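## Task

Scene 2: leave the pill organiser resting flat on its base on the table with Saturday's lid raised to vertical or past it and every other lid clicked closed. This must hold without the robot touching anything; release and pull the grippers away before ending.

## Robot and tools

Robot: two arms, left_arm and right_arm, each a six-joint arm ending in a two-finger parallel gripper. All numbers use one scene frame: origin on the table top midway between the arms, +x out over the table, +z up, left_arm on the +y side (the names are not image sides). Bases: left_arm at (+0.011, +0.254, 0), quat_wxyz (+1.000, 0, 0, -0.031); right_arm at (-0.046, -0.362, 0), quat_wxyz (+0.997, 0, 0, -0.071). Gripper axes: fingers point along its +z and close along its y. end_effector_position is the point between the pads, about 1 cm short of the fingertips. Joint limits (rad), base to hand: waist -2.618 to 3.054, shoulder 0 to 3.142, elbow 0 to 3.142, wrist pitch -1.571 to 1.571, wrist yaw -1.571 to 1.571, wrist roll -2.094 to 2.094.

The row: every moving call uses a row of 16 numbers covering both arms, left_arm first: x, y, z, qw, qx, qy, qz, opening, then the same eight for right_arm. x, y, z are an absolute target position for that gripper's end_effector_position in metres, scene frame; qw..qz are its absolute target orientation, w first. opening runs from -1 (closed) to +1 (fully open, 0.094 m), and is a target, not a change. An arm that should stay still needs its full last reported pose and its intended opening repeated in every row; reuse the quaternion you sent, not the slightly drifted reported one.

execute_actions(actions): a list of actions; each action is up to 15 rows, one row per 1/30 s step, the last row held to fill 15 steps (0.5 s). An empty list only reports state and images. A target more than 0.6 m from the gripper's current position along any of its own axes makes that action refused for both arms; a malformed action or a first action failing this test against the last reported state cancels the whole call.

move(target, speed, blocking): target is one 16-number row of absolute poses; each gripper travels a straight line there, all finishing together, 0.5 to 10 s (cut off at 10 s). speed is m/s, 0.002 to 0.5, default 0.25, turning capped at twice that in rad/s. Openings are sent at the start. No obstacle avoidance, including the other arm. Faster moves and targets set deeper past a contact hit and press harder. With blocking=false it returns after 0.5 s; check with wait(0), and don't send other moves or actions until its end shows (or call stop). Its result adds a move: line: done, off_target, moving, held (a check blocked the last step) or fault; limits=paced means the sent pose was clipped, limits=held means steps were blocked on the way and the arm may then surge. Distance of each gripper from its target is reported.

wait(seconds): 0 to 10 s, arms keep their last command; returns early if a running move ends. stop(): brakes the running move; needs braking room; fingers keep moving. zoom_image(camera, region): region [x0, y0, x1, y1] in pixels, at most 504 by 504, of cam_head_left or cam_head_right (896x504) or cam_left_wrist or cam_right_wrist (504x504). read_manual(section) only returns licence texts. finished_scene(scene) ends scene 1 or 2 irreversibly and reports success; the goal must already hold and keep holding.

Controller behaviour: each step the commanded pose is limited to within 70 mm and 16 degrees of the measured pose, then solved by damped inverse kinematics favouring position over orientation. Distant targets therefore take several actions and you must keep commanding. Friction can leave the hand up to about 31 mm off, and tiny commands may not move it. Hand target lines show what each arm is now driving toward; pose unreachable lines mean a clearance check altered or blocked that arm. Reported hand positions get less accurate at long reach.

Grip: grip_measured is on the opening scale (last joint value is metres). Readings may be off by about 1 mm. To hold something, command roughly 0.03 below grip_measured; less for a lighter hold. Pads push about 50 to 62 N, briefly more on first contact, less on parts under 2 mm thick.

Cameras: calibration (K, distortion, T_world_to_cam) is given for scene 1; results list any changed cameras. Wrist cameras follow their hands.

Avoid: knocking anything off the table, tipping the organiser off its base, drops, slams, hard pushes, and arms colliding or pressing on each other (may end the scene). Holding loads heats motors: MOTOR HOT from 75 °C, a 10 s stop at 90 °C, loss of hold and a fall at 100 °C. Objects may occasionally be nudged by outside pushes. Typical sequence: look, approach above the organiser, lift the named lid by its edge, push any open lids down until they latch, check the organiser sits flat, open the gripper, retreat, then call finished_scene.

Each tool is called after "Request:" by a JSON object that holds its "op" and its "data", one argument or row to a line.

## Session

Request:
{"op": "execute_actions", "data": {
  "actions": []
}}

Scene clock: 0.00 s.
left_arm: end_effector_position=(+0.1794, +0.1848, +0.1171) grip_measured=+1.000 end_effector_quat_wxyz=(+0.010, +0.749, +0.663, +0.010) | right_arm: end_effector_position=(+0.3275, -0.2868, +0.2263) grip_measured=+1.000 end_effector_quat_wxyz=(+0.294, -0.462, +0.611, -0.572)
Joint positions: left_arm=[-0.339  1.197  0.971 -1.32  -0.009  1.292  0.094] | right_arm=[ 0.734  1.345  0.737  0.275  1.015 -1.458  0.094]
Joint velocities: left_arm=[ 0.007  0.002 -0.007  0.007 -0.022  0.022  0.   ] | right_arm=[-0.002 -0.002 -0.002 -0.007  0.022 -0.081  0.   ]
Hand target (left_arm): +0.179, +0.185, +0.117; +0.010, +0.749, +0.663, +0.010
Hand target (right_arm): +0.327, -0.287, +0.226; +0.294, -0.462, +0.611, -0.572
camera_calibration (this result's frames):
cam_left_wrist: T_world_to_cam=[[-0.994642, -0.103111, -0.00748449, 0.190323], [-0.0914054, 0.843282, 0.529641, -0.168356], [-0.0483002, 0.527487, -0.848189, 0.142939], [0, 0, 0, 1]] pos_world=[0.180819, 0.0861977, 0.211832]
cam_right_wrist: T_world_to_cam=[[0.14447, -0.194372, 0.970231, -0.320657], [-0.751793, -0.659093, -0.0200959, 0.10702], [0.643378, -0.72651, -0.241346, -0.276103], [0, 0, 0, 1]] pos_world=[0.30442, -0.192382, 0.246626]

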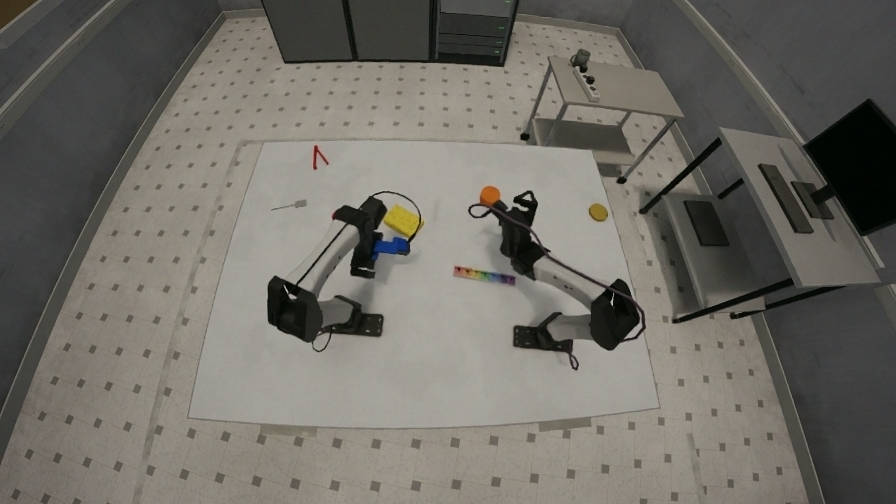

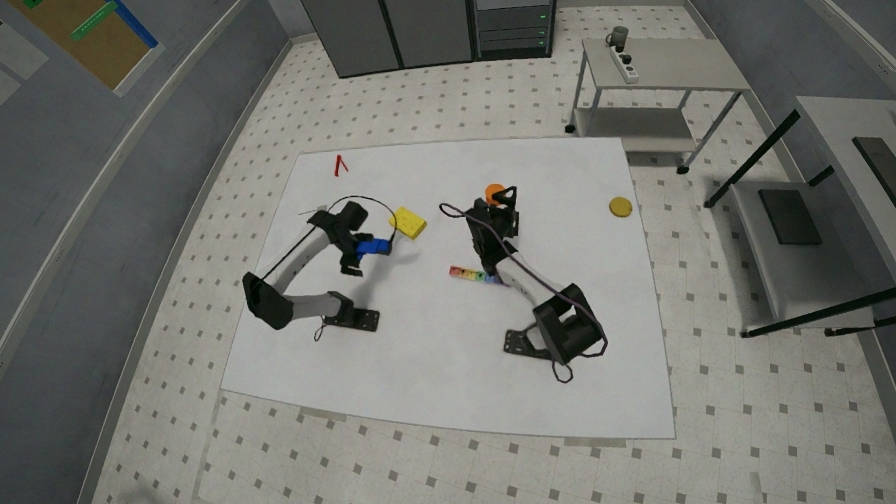

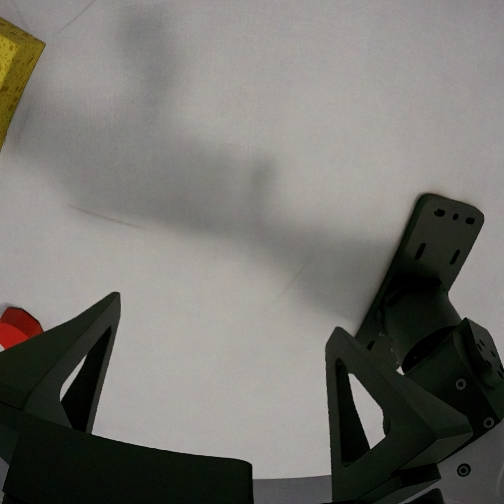

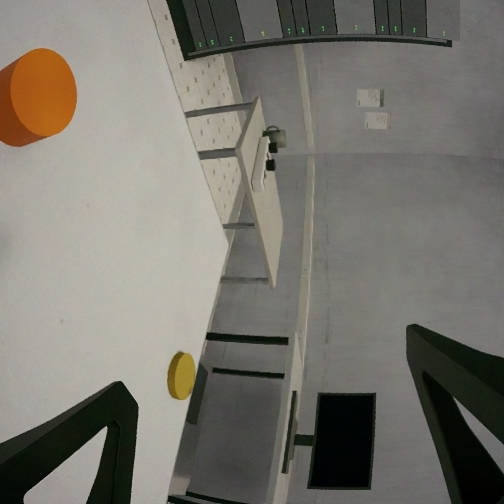

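Request:
{"op": "move", "data": {
  "target": [0.18,-0.10,0.14,0.222,0.715,0.610,-0.260,0.4, 0.30,-0.36,0.25,0.294,-0.462,0.611,-0.572,1]
}}

Scene clock: 3.53 s.
left_arm: end_effector_position=(+0.1782, -0.0914, +0.1392) grip_measured=+0.402 end_effector_quat_wxyz=(+0.215, +0.711, +0.617, -0.258) | right_arm: end_effector_position=(+0.3032, -0.3552, +0.2627) grip_measured=+1.000 end_effector_quat_wxyz=(+0.310, -0.450, +0.609, -0.575)
Joint positions: left_arm=[-0.849  1.558  1.157 -0.662  0.482  0.674  0.066] | right_arm=[ 0.527  1.053  0.657  0.182  0.811 -1.557  0.094]
Joint velocities: left_arm=[-0.012 -0.002  0.007  0.066  0.022  0.007 -0.001] | right_arm=[ 0.022 -0.007 -0.002  0.066  0.022 -0.11   0.   ]
Hand target (left_arm): +0.178, -0.101, +0.143; +0.222, +0.713, +0.609, -0.266
Hand target (right_arm): +0.299, -0.360, +0.252; +0.294, -0.462, +0.610, -0.573
Off the commanded pose (left_arm): 0.009 m, 1 deg.
Off the commanded pose (right_arm): 0.014 m, 2 deg.
move: off_target (right_arm)
camera_calibration (this result's frames):
cam_left_wrist: T_world_to_cam=[[-0.985385, -0.0171123, 0.16948, 0.142418], [-0.0358275, 0.993506, -0.107993, 0.145343], [-0.166531, -0.112487, -0.979599, 0.288203], [0, 0, 0, 1]] pos_world=[0.193538, -0.109543, 0.273882]
cam_right_wrist: T_world_to_cam=[[0.110012, -0.208873, 0.971735, -0.360908], [-0.747459, -0.661804, -0.0576319, 0.0520263], [0.655136, -0.719992, -0.22893, -0.305909], [0, 0, 0, 1]] pos_world=[0.279004, -0.261205, 0.283674]

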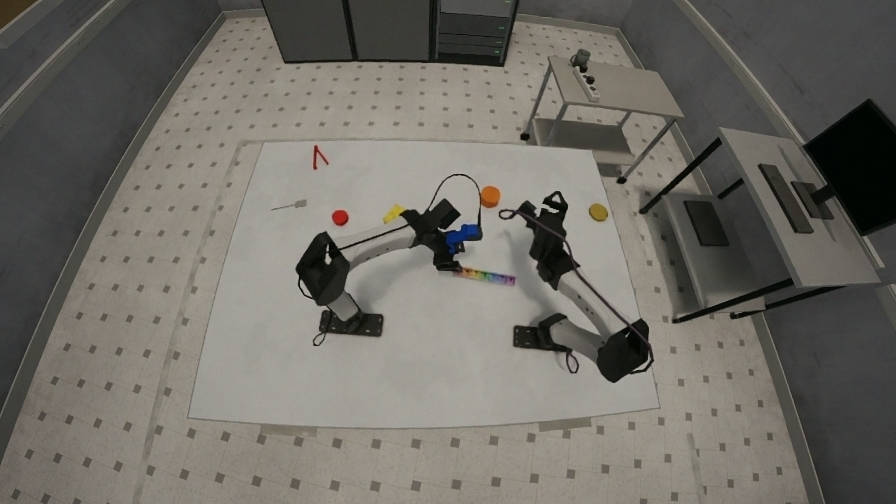

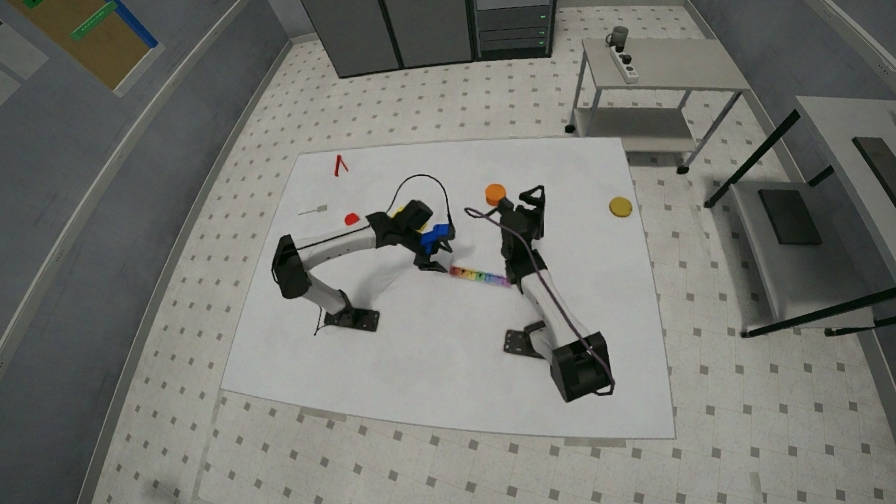

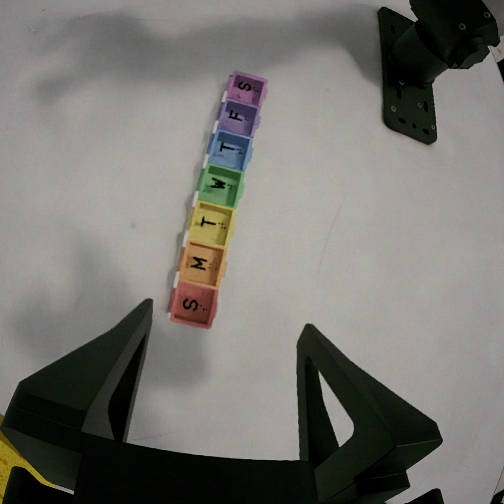

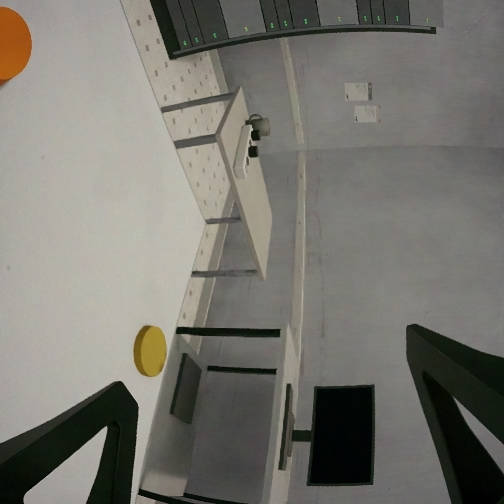

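Request:
{"op": "move", "data": {
  "target": [0.172,-0.214,0.07,0.222,0.715,0.610,-0.260,0.4, 0.30,-0.36,0.25,0.294,-0.462,0.611,-0.572,1],
  "speed": 0.15
}}

Scene clock: 7.47 s.
left_arm: end_effector_position=(+0.1698, -0.2059, +0.0662) grip_measured=+0.402 end_effector_quat_wxyz=(+0.208, +0.715, +0.615, -0.260) | right_arm: end_effector_position=(+0.3033, -0.3551, +0.2627) grip_measured=+1.000 end_effector_quat_wxyz=(+0.310, -0.451, +0.608, -0.575)
Joint positions: left_arm=[-1.041  1.971  1.347 -0.376  0.392  0.501  0.066] | right_arm=[ 0.527  1.053  0.657  0.182  0.81  -1.557  0.094]
Joint velocities: left_arm=[ 0.027 -0.002  0.002  0.022 -0.022  0.037  0.002] | right_arm=[-0.007 -0.002 -0.017 -0.007  0.022 -0.022  0.   ]
Hand target (left_arm): +0.171, -0.215, +0.071; +0.222, +0.714, +0.610, -0.262
Hand target (right_arm): +0.300, -0.360, +0.250; +0.294, -0.462, +0.611, -0.572
Off the commanded pose (left_arm): 0.009 m, 2 deg.
Off the commanded pose (right_arm): 0.014 m, 2 deg.
move: off_target (right_arm)
camera_calibration (this result's frames):
cam_left_wrist: T_world_to_cam=[[-0.984079, -0.00684065, 0.177599, 0.145928], [-0.0250485, 0.994623, -0.100484, 0.248822], [-0.175957, -0.103333, -0.978959, 0.205774], [0, 0, 0, 1]] pos_world=[0.186045, -0.225223, 0.200531]
cam_right_wrist: T_world_to_cam=[[0.110394, -0.208599, 0.971751, -0.360892], [-0.746941, -0.662413, -0.0573403, 0.0516924], [0.655662, -0.71951, -0.228938, -0.305849], [0, 0, 0, 1]] pos_world=[0.278985, -0.261102, 0.283641]

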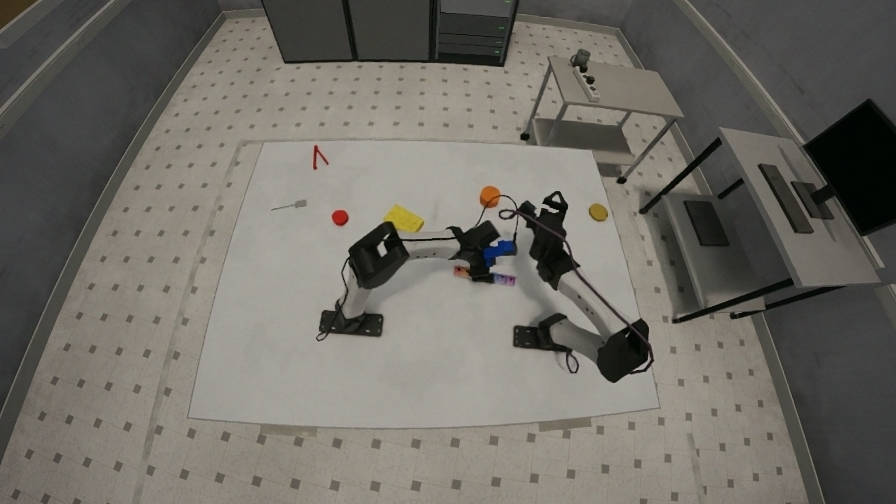

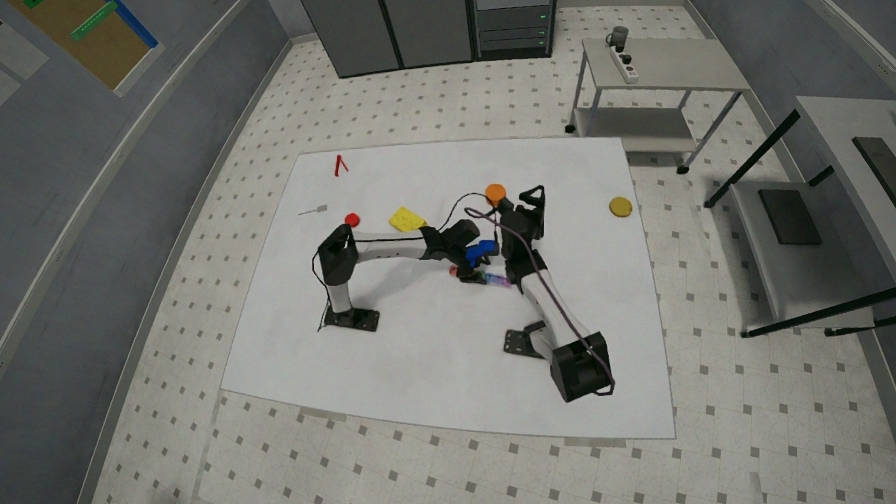

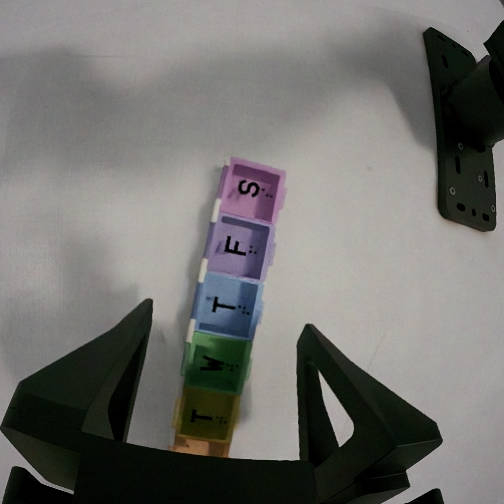

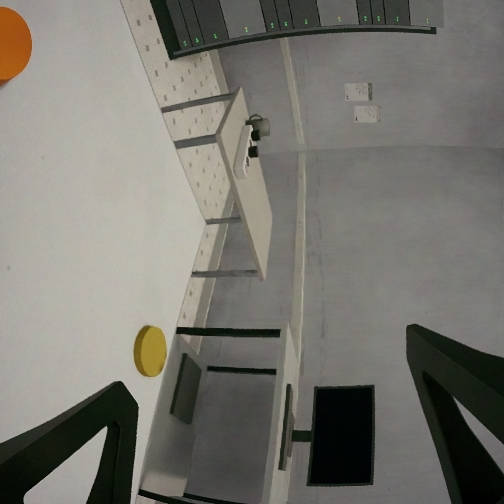

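Request:
{"op": "move", "data": {
  "target": [0.172,-0.214,0.016,0.222,0.715,0.610,-0.260,0.4,0.30,-0.36,0.25,0.294,-0.462,0.611,-0.572,1],
  "speed": 0.05
}}

Request:
{"op": "move", "data": {
  "target": [0.172,-0.214,0.016,0.222,0.715,0.610,-0.260,-0.45,0.30,-0.36,0.25,0.294,-0.462,0.611,-0.572,1],
  "speed": 0.05
}}

Scene clock: 13.63 s.
left_arm: end_effector_position=(+0.1752, -0.2155, +0.0277) grip_measured=+0.402 end_effector_quat_wxyz=(+0.227, +0.713, +0.609, -0.264) | right_arm: end_effector_position=(+0.3033, -0.3551, +0.2627) grip_measured=+1.000 end_effector_quat_wxyz=(+0.310, -0.451, +0.608, -0.575)
Joint positions: left_arm=[-1.041  2.055  1.28  -0.185  0.389  0.501  0.066] | right_arm=[ 0.527  1.053  0.657  0.182  0.81  -1.557  0.094]
Joint velocities: left_arm=[ 0.027 -0.002 -0.017 -0.007 -0.007  0.095 -0.   ] | right_arm=[ 0.002 -0.002 -0.017 -0.081  0.007 -0.022  0.   ]
Hand target (left_arm): +0.172, -0.214, +0.016; +0.222, +0.715, +0.610, -0.260
Hand target (right_arm): +0.300, -0.360, +0.250; +0.294, -0.462, +0.611, -0.572
Off the commanded pose (left_arm): 0.012 m, 1 deg.
Off the commanded pose (right_arm): 0.014 m, 2 deg.
move: off_target (left_arm, right_arm)
camera_calibration (this result's frames):
cam_left_wrist: T_world_to_cam=[[-0.987477, -0.00271092, 0.15774, 0.160056], [-0.0243398, 0.990499, -0.135349, 0.254633], [-0.155874, -0.137493, -0.978161, 0.157152], [0, 0, 0, 1]] pos_world=[0.188745, -0.230173, 0.162937]
cam_right_wrist: T_world_to_cam=[[0.110394, -0.208599, 0.971751, -0.360892], [-0.746941, -0.662413, -0.0573403, 0.0516924], [0.655662, -0.71951, -0.228938, -0.305849], [0, 0, 0, 1]] pos_world=[0.278985, -0.261102, 0.283641]

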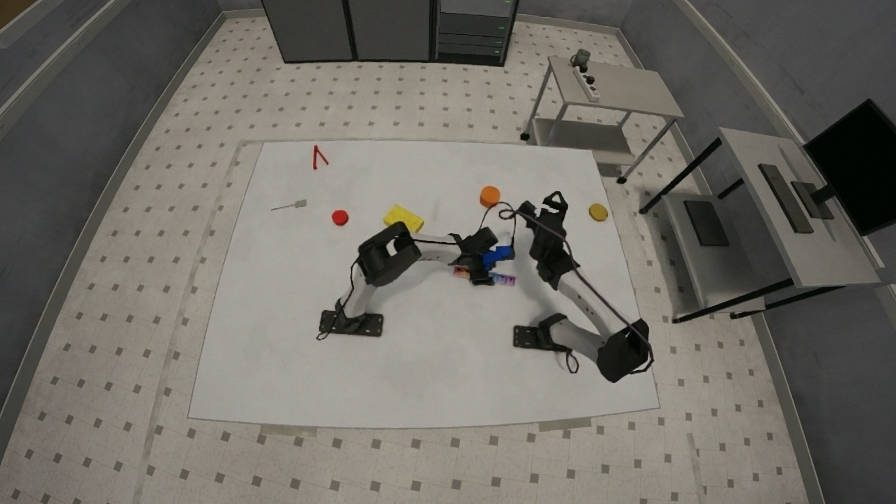

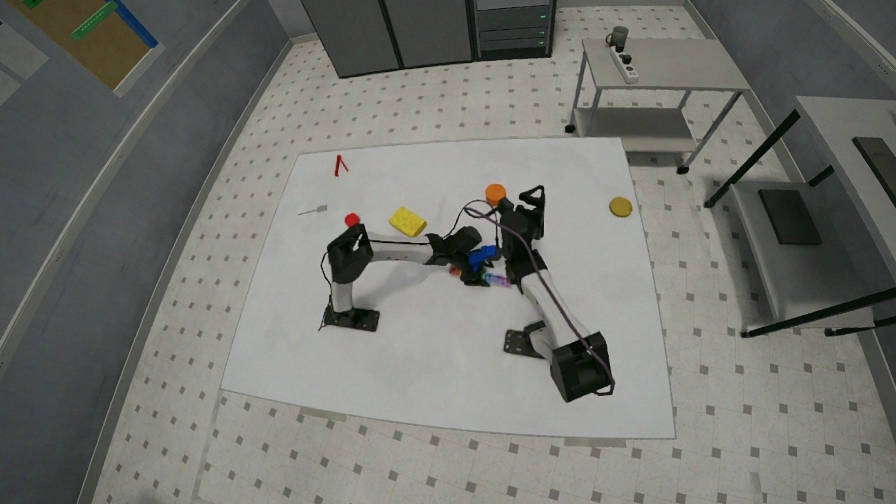

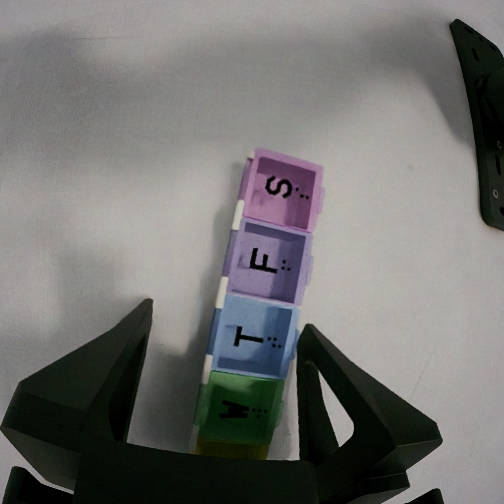

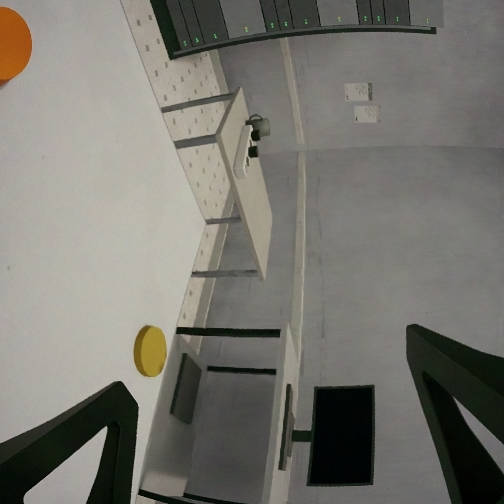

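Scene clock: 14.33 s.
left_arm: end_effector_position=(+0.1754, -0.2155, +0.0276) grip_measured=-0.308 end_effector_quat_wxyz=(+0.227, +0.713, +0.609, -0.263) | right_arm: end_effector_position=(+0.3033, -0.3551, +0.2627) grip_measured=+1.000 end_effector_quat_wxyz=(+0.310, -0.451, +0.608, -0.575)
Joint positions: left_arm=[-1.041  2.055  1.28  -0.185  0.388  0.501  0.033] | right_arm=[ 0.527  1.053  0.657  0.182  0.81  -1.557  0.094]
Joint velocities: left_arm=[ 0.002  0.002  0.012  0.037 -0.007 -0.037  0.   ] | right_arm=[ 0.002 -0.012  0.002  0.007  0.066  0.037  0.   ]
Hand target (left_arm): +0.172, -0.214, +0.016; +0.222, +0.715, +0.610, -0.260
Hand target (right_arm): +0.300, -0.360, +0.250; +0.294, -0.462, +0.611, -0.572
Off the commanded pose (left_arm): 0.012 m, 1 deg.
Off the commanded pose (right_arm): 0.014 m, 2 deg.
move: off_target (left_arm, right_arm)
camera_calibration (this result's frames):
cam_left_wrist: T_world_to_cam=[[-0.987646, -0.00313357, 0.156669, 0.160213], [-0.0245567, 0.990542, -0.134994, 0.254623], [-0.154764, -0.137174, -0.978382, 0.157007], [0, 0, 0, 1]] pos_world=[0.188785, -0.230176, 0.162885]
cam_right_wrist: T_world_to_cam=[[0.110394, -0.208599, 0.971751, -0.360892], [-0.746941, -0.662413, -0.0573403, 0.0516924], [0.655662, -0.71951, -0.228938, -0.305849], [0, 0, 0, 1]] pos_world=[0.278985, -0.261102, 0.283641]

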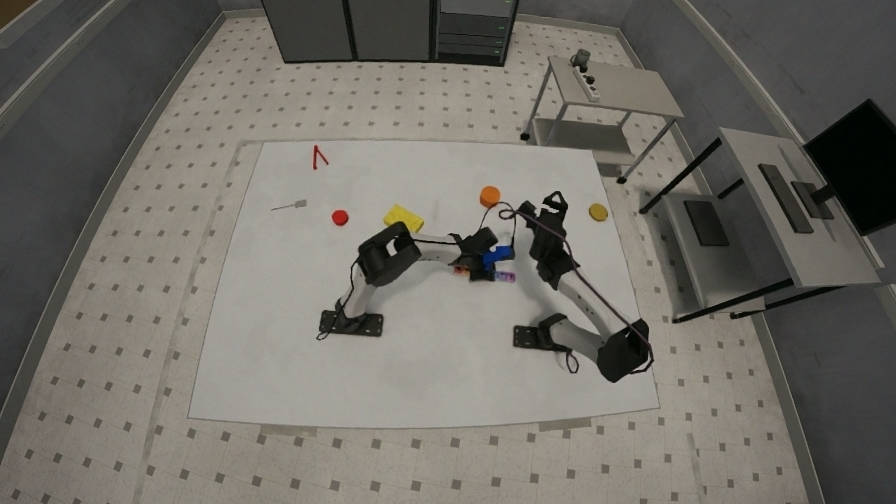

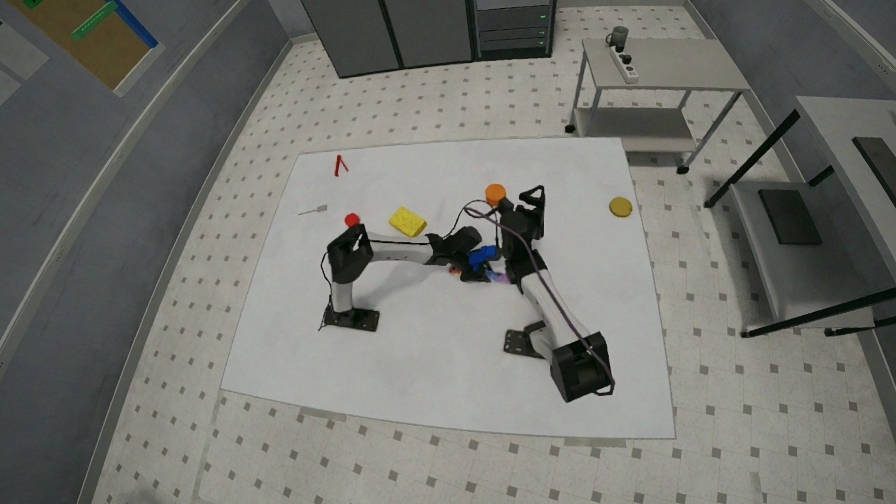

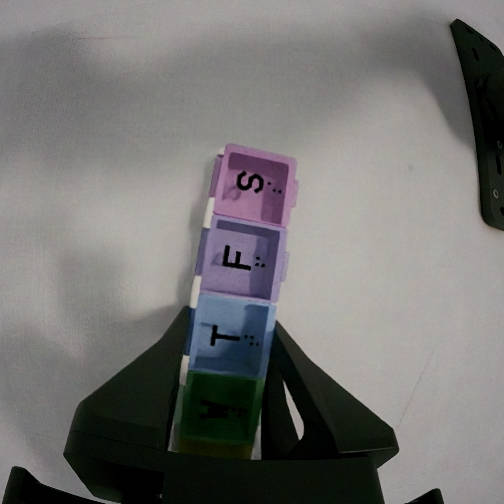

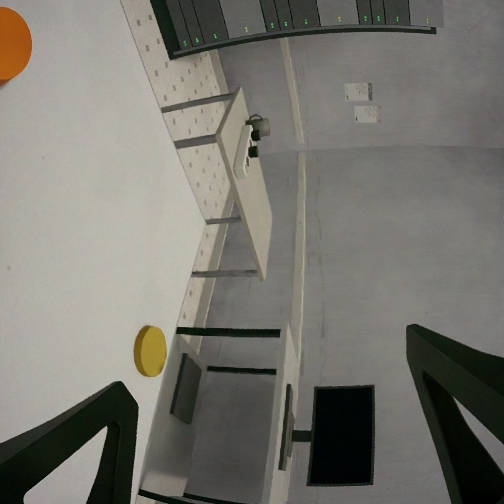

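Request:
{"op": "move", "data": {
  "target": [0.18,-0.20,0.08,0.222,0.715,0.610,-0.260,-0.45,0.30,-0.36,0.25,0.294,-0.462,0.611,-0.572,1],
  "speed": 0.08
}}

Request:
{"op": "move", "data": {
  "target": [0.30,-0.05,0.07,0.310,0.397,0.852,-0.145,-0.45,0.20,-0.25,0.2,0.434,-0.303,0.834,0.158,0.28],
  "speed": 0.1
}}

Request:
{"op": "move", "data": {
  "target": [0.30,-0.05,0.012,0.310,0.397,0.852,-0.145,-0.45,0.26,-0.17,0.12,0.195,0.375,0.804,0.419,0.28],
  "speed": 0.1
}}

Scene clock: 17.30 s.
left_arm: end_effector_position=(+0.1742, -0.1960, +0.0633) grip_measured=-0.308 end_effector_quat_wxyz=(+0.206, +0.717, +0.616, -0.253) | right_arm: end_effector_position=(+0.3033, -0.3551, +0.2627) grip_measured=+1.000 end_effector_quat_wxyz=(+0.310, -0.451, +0.608, -0.575)
Joint positions: left_arm=[-1.025  1.956  1.323 -0.385  0.388  0.525  0.033] | right_arm=[ 0.527  1.053  0.657  0.182  0.81  -1.557  0.094]
Joint velocities: left_arm=[-0.012 -0.007 -0.012 -0.051 -0.007 -0.037 -0.001] | right_arm=[ 0.012 -0.007  0.002  0.037  0.051  0.022  0.   ]
Hand target (left_arm): +0.180, -0.199, +0.080; +0.222, +0.715, +0.610, -0.260
Hand target (right_arm): +0.300, -0.360, +0.250; +0.294, -0.462, +0.611, -0.572
Off the commanded pose (left_arm): 0.018 m, 2 deg.
Off the commanded pose (right_arm): 0.014 m, 2 deg.
move: off_target (left_arm, right_arm)
camera_calibration (this result's frames):
cam_left_wrist: T_world_to_cam=[[-0.98569, -0.00925582, 0.168312, 0.151232], [-0.0241001, 0.995972, -0.0863676, 0.237971], [-0.166835, -0.089188, -0.981943, 0.206111], [0, 0, 0, 1]] pos_world=[0.189189, -0.21723, 0.197488]
cam_right_wrist: T_world_to_cam=[[0.110394, -0.208599, 0.971751, -0.360892], [-0.746941, -0.662413, -0.0573403, 0.0516924], [0.655662, -0.71951, -0.228938, -0.305849], [0, 0, 0, 1]] pos_world=[0.278985, -0.261102, 0.283641]

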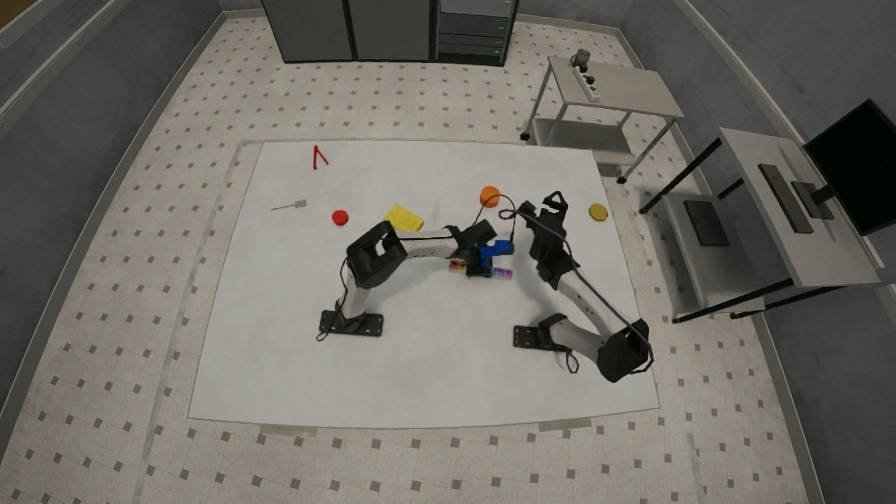

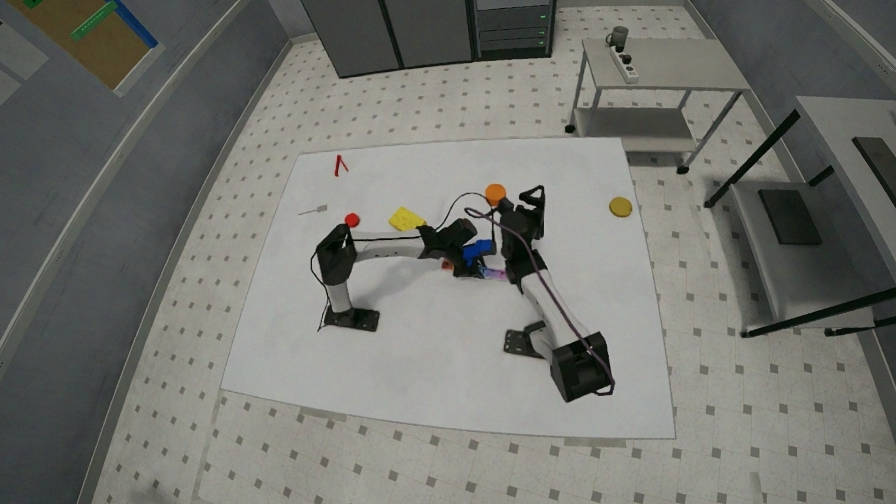

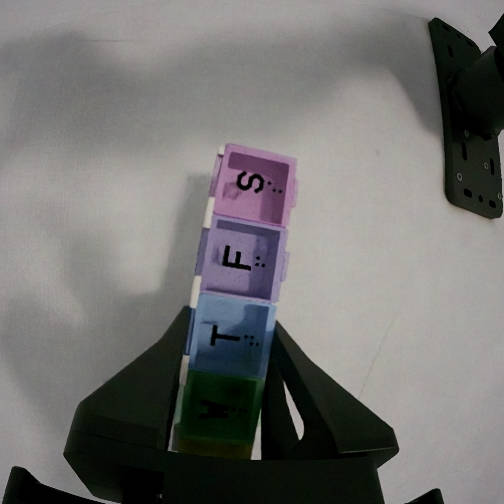

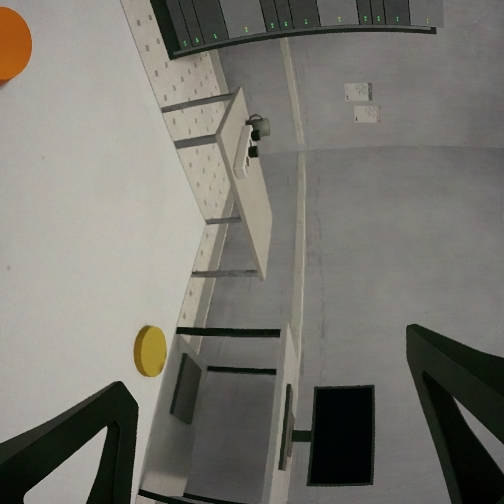

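Scene clock: 25.83 s.
left_arm: end_effector_position=(+0.2950, -0.0517, +0.0593) grip_measured=-0.308 end_effector_quat_wxyz=(+0.291, +0.408, +0.853, -0.141) | right_arm: end_effector_position=(+0.2033, -0.2466, +0.2071) grip_measured=+0.283 end_effector_quat_wxyz=(+0.441, -0.311, +0.827, +0.156)
Joint positions: left_arm=[-0.736  1.673  0.926 -0.167  0.06   0.074  0.033] | right_arm=[ 0.31   0.804  0.748 -0.613 -0.434 -0.34   0.06 ]
Joint velocities: left_arm=[-0.022  0.012 -0.012 -0.007  0.022  0.022 -0.001] | right_arm=[-0.007  0.002 -0.002  0.037 -0.125  0.037  0.   ]
Hand target (left_arm): +0.301, -0.049, +0.070; +0.311, +0.398, +0.851, -0.143
Hand target (right_arm): +0.201, -0.249, +0.202; +0.439, -0.304, +0.831, +0.159
Off the commanded pose (left_arm): 0.012 m, 3 deg.
Off the commanded pose (right_arm): 0.008 m, 1 deg.
move: off_target (left_arm)
camera_calibration (this result's frames):
cam_left_wrist: T_world_to_cam=[[-0.655849, -0.738879, 0.154661, 0.138052], [-0.75392, 0.651503, -0.0845463, 0.294275], [-0.0382928, -0.172052, -0.984343, 0.193175], [0, 0, 0, 1]] pos_world=[0.319799, -0.0564811, 0.193679]
cam_right_wrist: T_world_to_cam=[[0.535992, -0.808705, -0.242299, -0.256241], [-0.77346, -0.355381, -0.524847, 0.223605], [0.338338, 0.468722, -0.815982, 0.304101], [0, 0, 0, 1]] pos_world=[0.207404, -0.270298, 0.303413]

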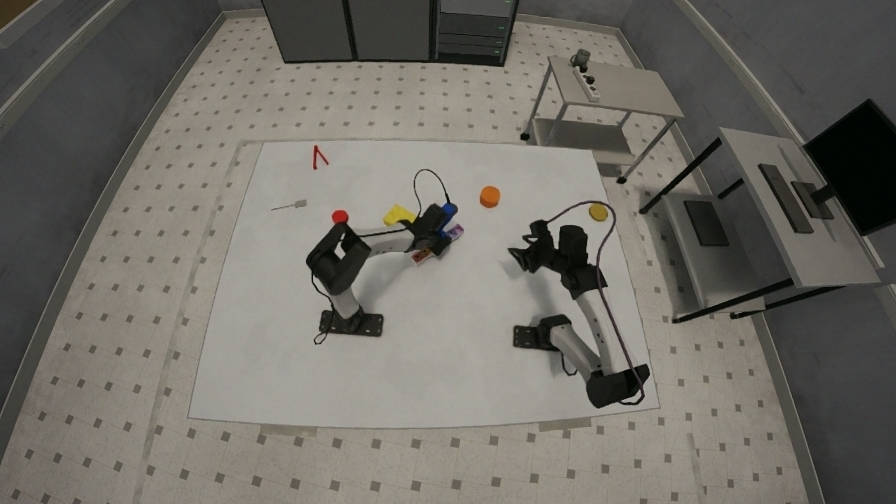

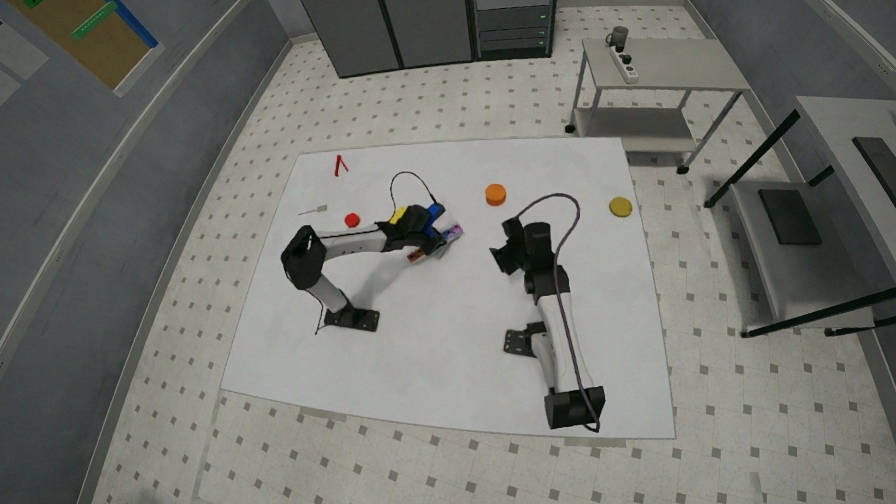

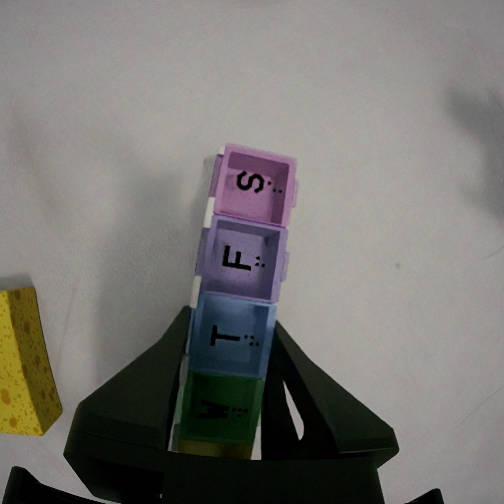

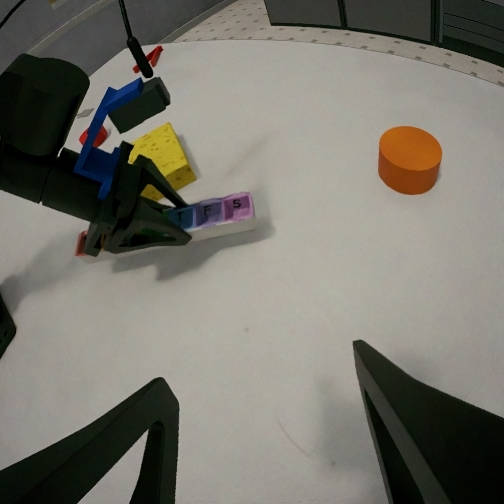

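Scene clock: 34.20 s.
left_arm: end_effector_position=(+0.3000, -0.0568, +0.0259) grip_measured=-0.308 end_effector_quat_wxyz=(+0.319, +0.402, +0.845, -0.152) | right_arm: end_effector_position=(+0.2663, -0.1710, +0.1341) grip_measured=+0.283 end_effector_quat_wxyz=(+0.206, +0.370, +0.797, +0.431)
Joint positions: left_arm=[-0.736  1.759  0.819  0.09   0.06   0.067  0.033] | right_arm=[ 0.601  1.215  0.6    0.028 -0.194  1.432  0.06 ]
Joint velocities: left_arm=[-0.017 -0.017 -0.007  0.037 -0.037  0.007 -0.001] | right_arm=[-0.002 -0.017 -0.007 -0.051  0.022  0.022  0.   ]
Hand target (left_arm): +0.300, -0.050, +0.012; +0.310, +0.397, +0.852, -0.145
Hand target (right_arm): +0.260, -0.170, +0.119; +0.194, +0.376, +0.804, +0.419
Off the commanded pose (left_arm): 0.015 m, 2 deg.
Off the commanded pose (right_arm): 0.015 m, 2 deg.
move: off_target (left_arm, right_arm)
camera_calibration (this result's frames):
cam_left_wrist: T_world_to_cam=[[-0.658522, -0.734621, 0.163343, 0.143531], [-0.752554, 0.641879, -0.147148, 0.299191], [0.00325186, -0.219825, -0.975534, 0.144191], [0, 0, 0, 1]] pos_world=[0.319207, -0.0549076, 0.161244]
cam_right_wrist: T_world_to_cam=[[-0.547231, -0.100302, -0.83095, 0.241951], [-0.718169, 0.566141, 0.40462, 0.279135], [0.42985, 0.818183, -0.381844, 0.164967], [0, 0, 0, 1]] pos_world=[0.261958, -0.268735, 0.151097]

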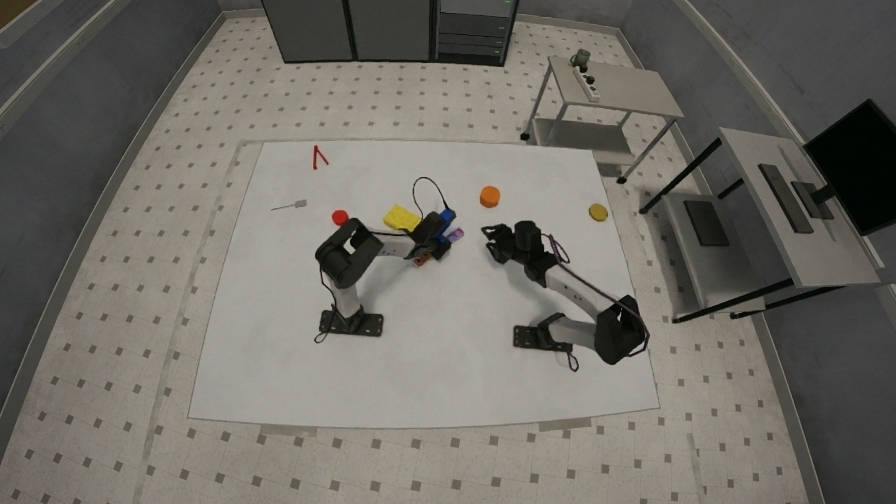

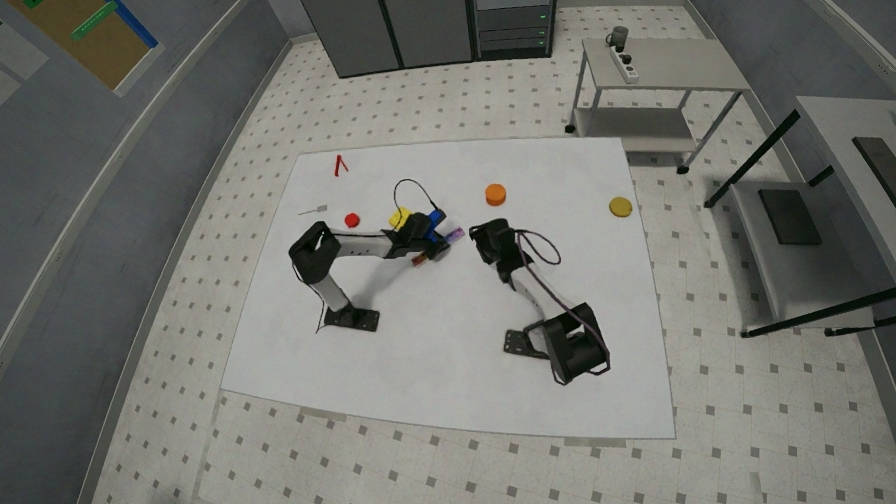

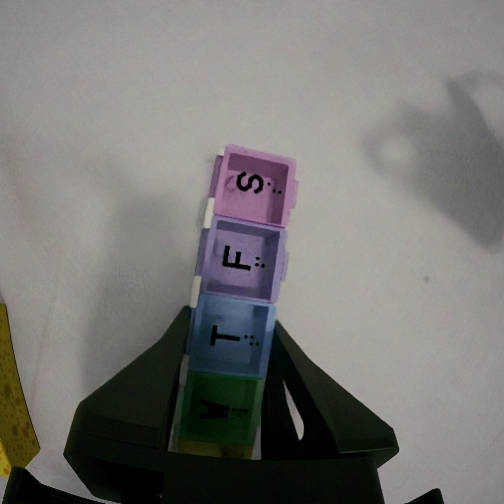

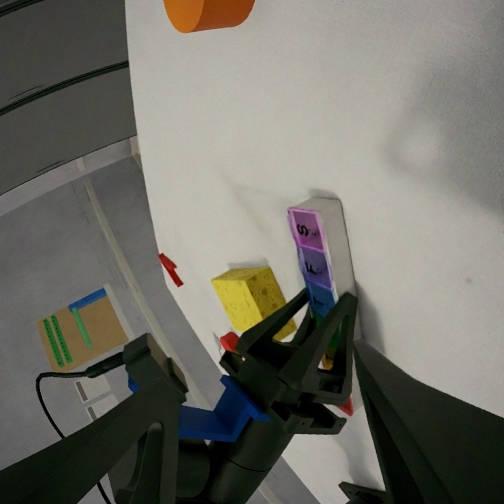

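Request:
{"op": "move", "data": {
  "target": [0.30,-0.05,0.012,0.310,0.397,0.852,-0.145,-0.45,0.308,-0.130,0.045,0.195,0.375,0.804,0.419,0.28],
  "speed": 0.06
}}

Scene clock: 37.47 s.
left_arm: end_effector_position=(+0.3000, -0.0568, +0.0259) grip_measured=-0.308 end_effector_quat_wxyz=(+0.319, +0.402, +0.845, -0.152) | right_arm: end_effector_position=(+0.3048, -0.1372, +0.0420) grip_measured=+0.283 end_effector_quat_wxyz=(+0.194, +0.377, +0.805, +0.416)
Joint positions: left_arm=[-0.736  1.759  0.819  0.09   0.06   0.067  0.033] | right_arm=[ 0.649  1.696  0.6    0.471 -0.155  1.461  0.06 ]
Joint velocities: left_arm=[ 0.007 -0.012  0.012  0.037 -0.037 -0.022  0.001] | right_arm=[ 0.007  0.002  0.012  0.095  0.066 -0.007  0.   ]
Hand target (left_arm): +0.300, -0.050, +0.012; +0.310, +0.397, +0.852, -0.145
Hand target (right_arm): +0.308, -0.130, +0.043; +0.194, +0.375, +0.804, +0.419
Off the commanded pose (left_arm): 0.015 m, 2 deg.
Off the commanded pose (right_arm): 0.008 m, 0 deg.
move: off_target (left_arm)
camera_calibration (this result's frames):
cam_left_wrist: T_world_to_cam=[[-0.658522, -0.734621, 0.163343, 0.143531], [-0.752554, 0.641879, -0.147148, 0.299191], [0.00325186, -0.219825, -0.975534, 0.144191], [0, 0, 0, 1]] pos_world=[0.319207, -0.0549076, 0.161244]
cam_right_wrist: T_world_to_cam=[[-0.579293, -0.115775, -0.806856, 0.196519], [-0.701739, 0.574445, 0.421396, 0.32031], [0.414707, 0.810314, -0.414016, 0.0905217], [0, 0, 0, 1]] pos_world=[0.301076, -0.234599, 0.0610624]

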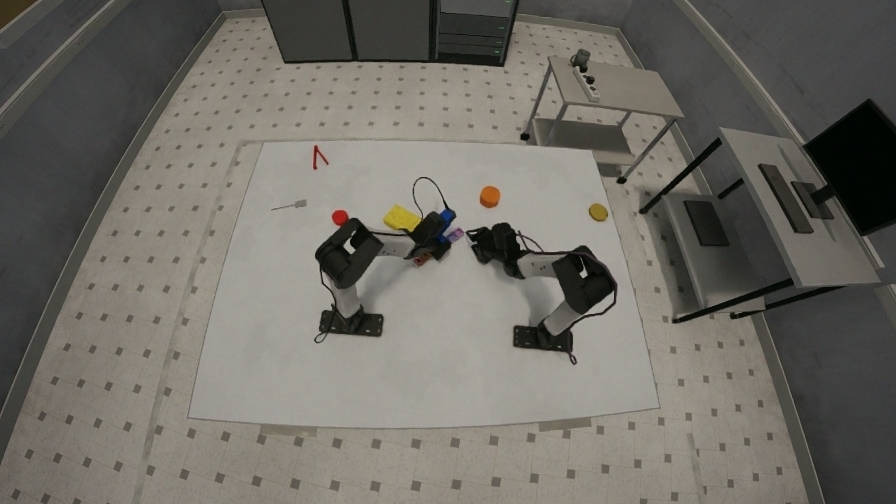

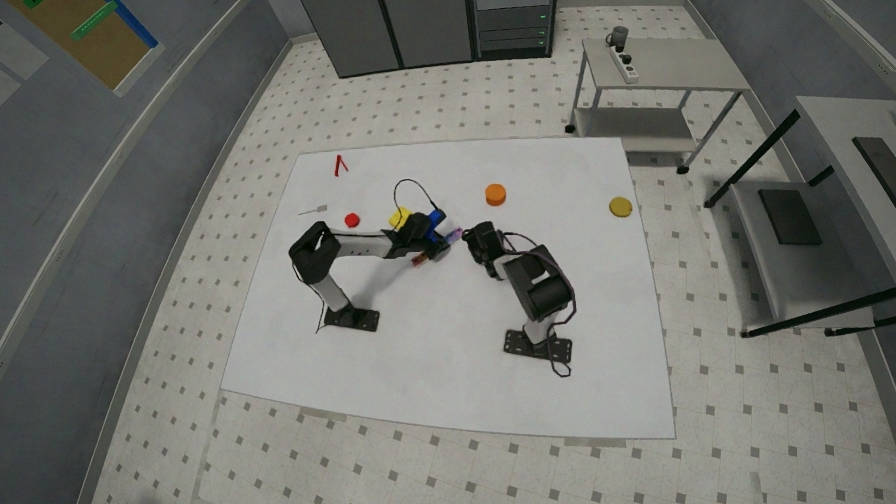

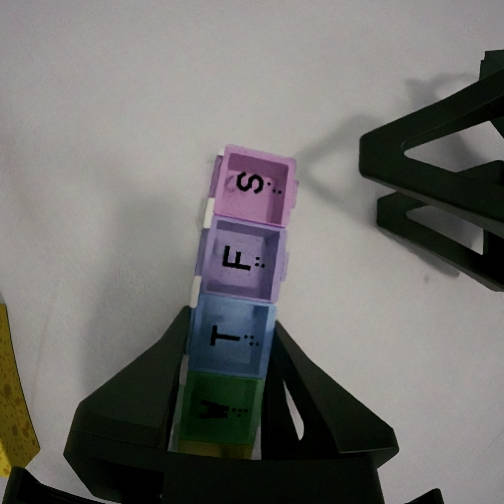

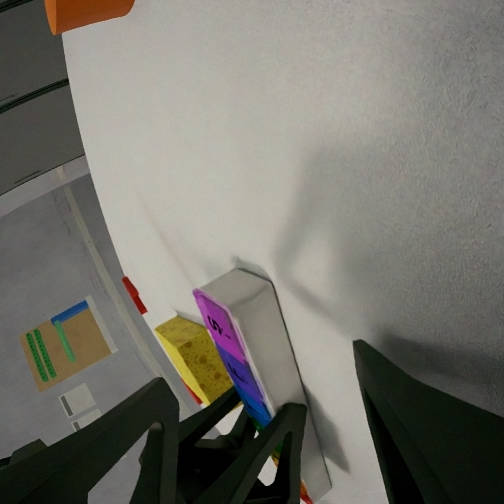

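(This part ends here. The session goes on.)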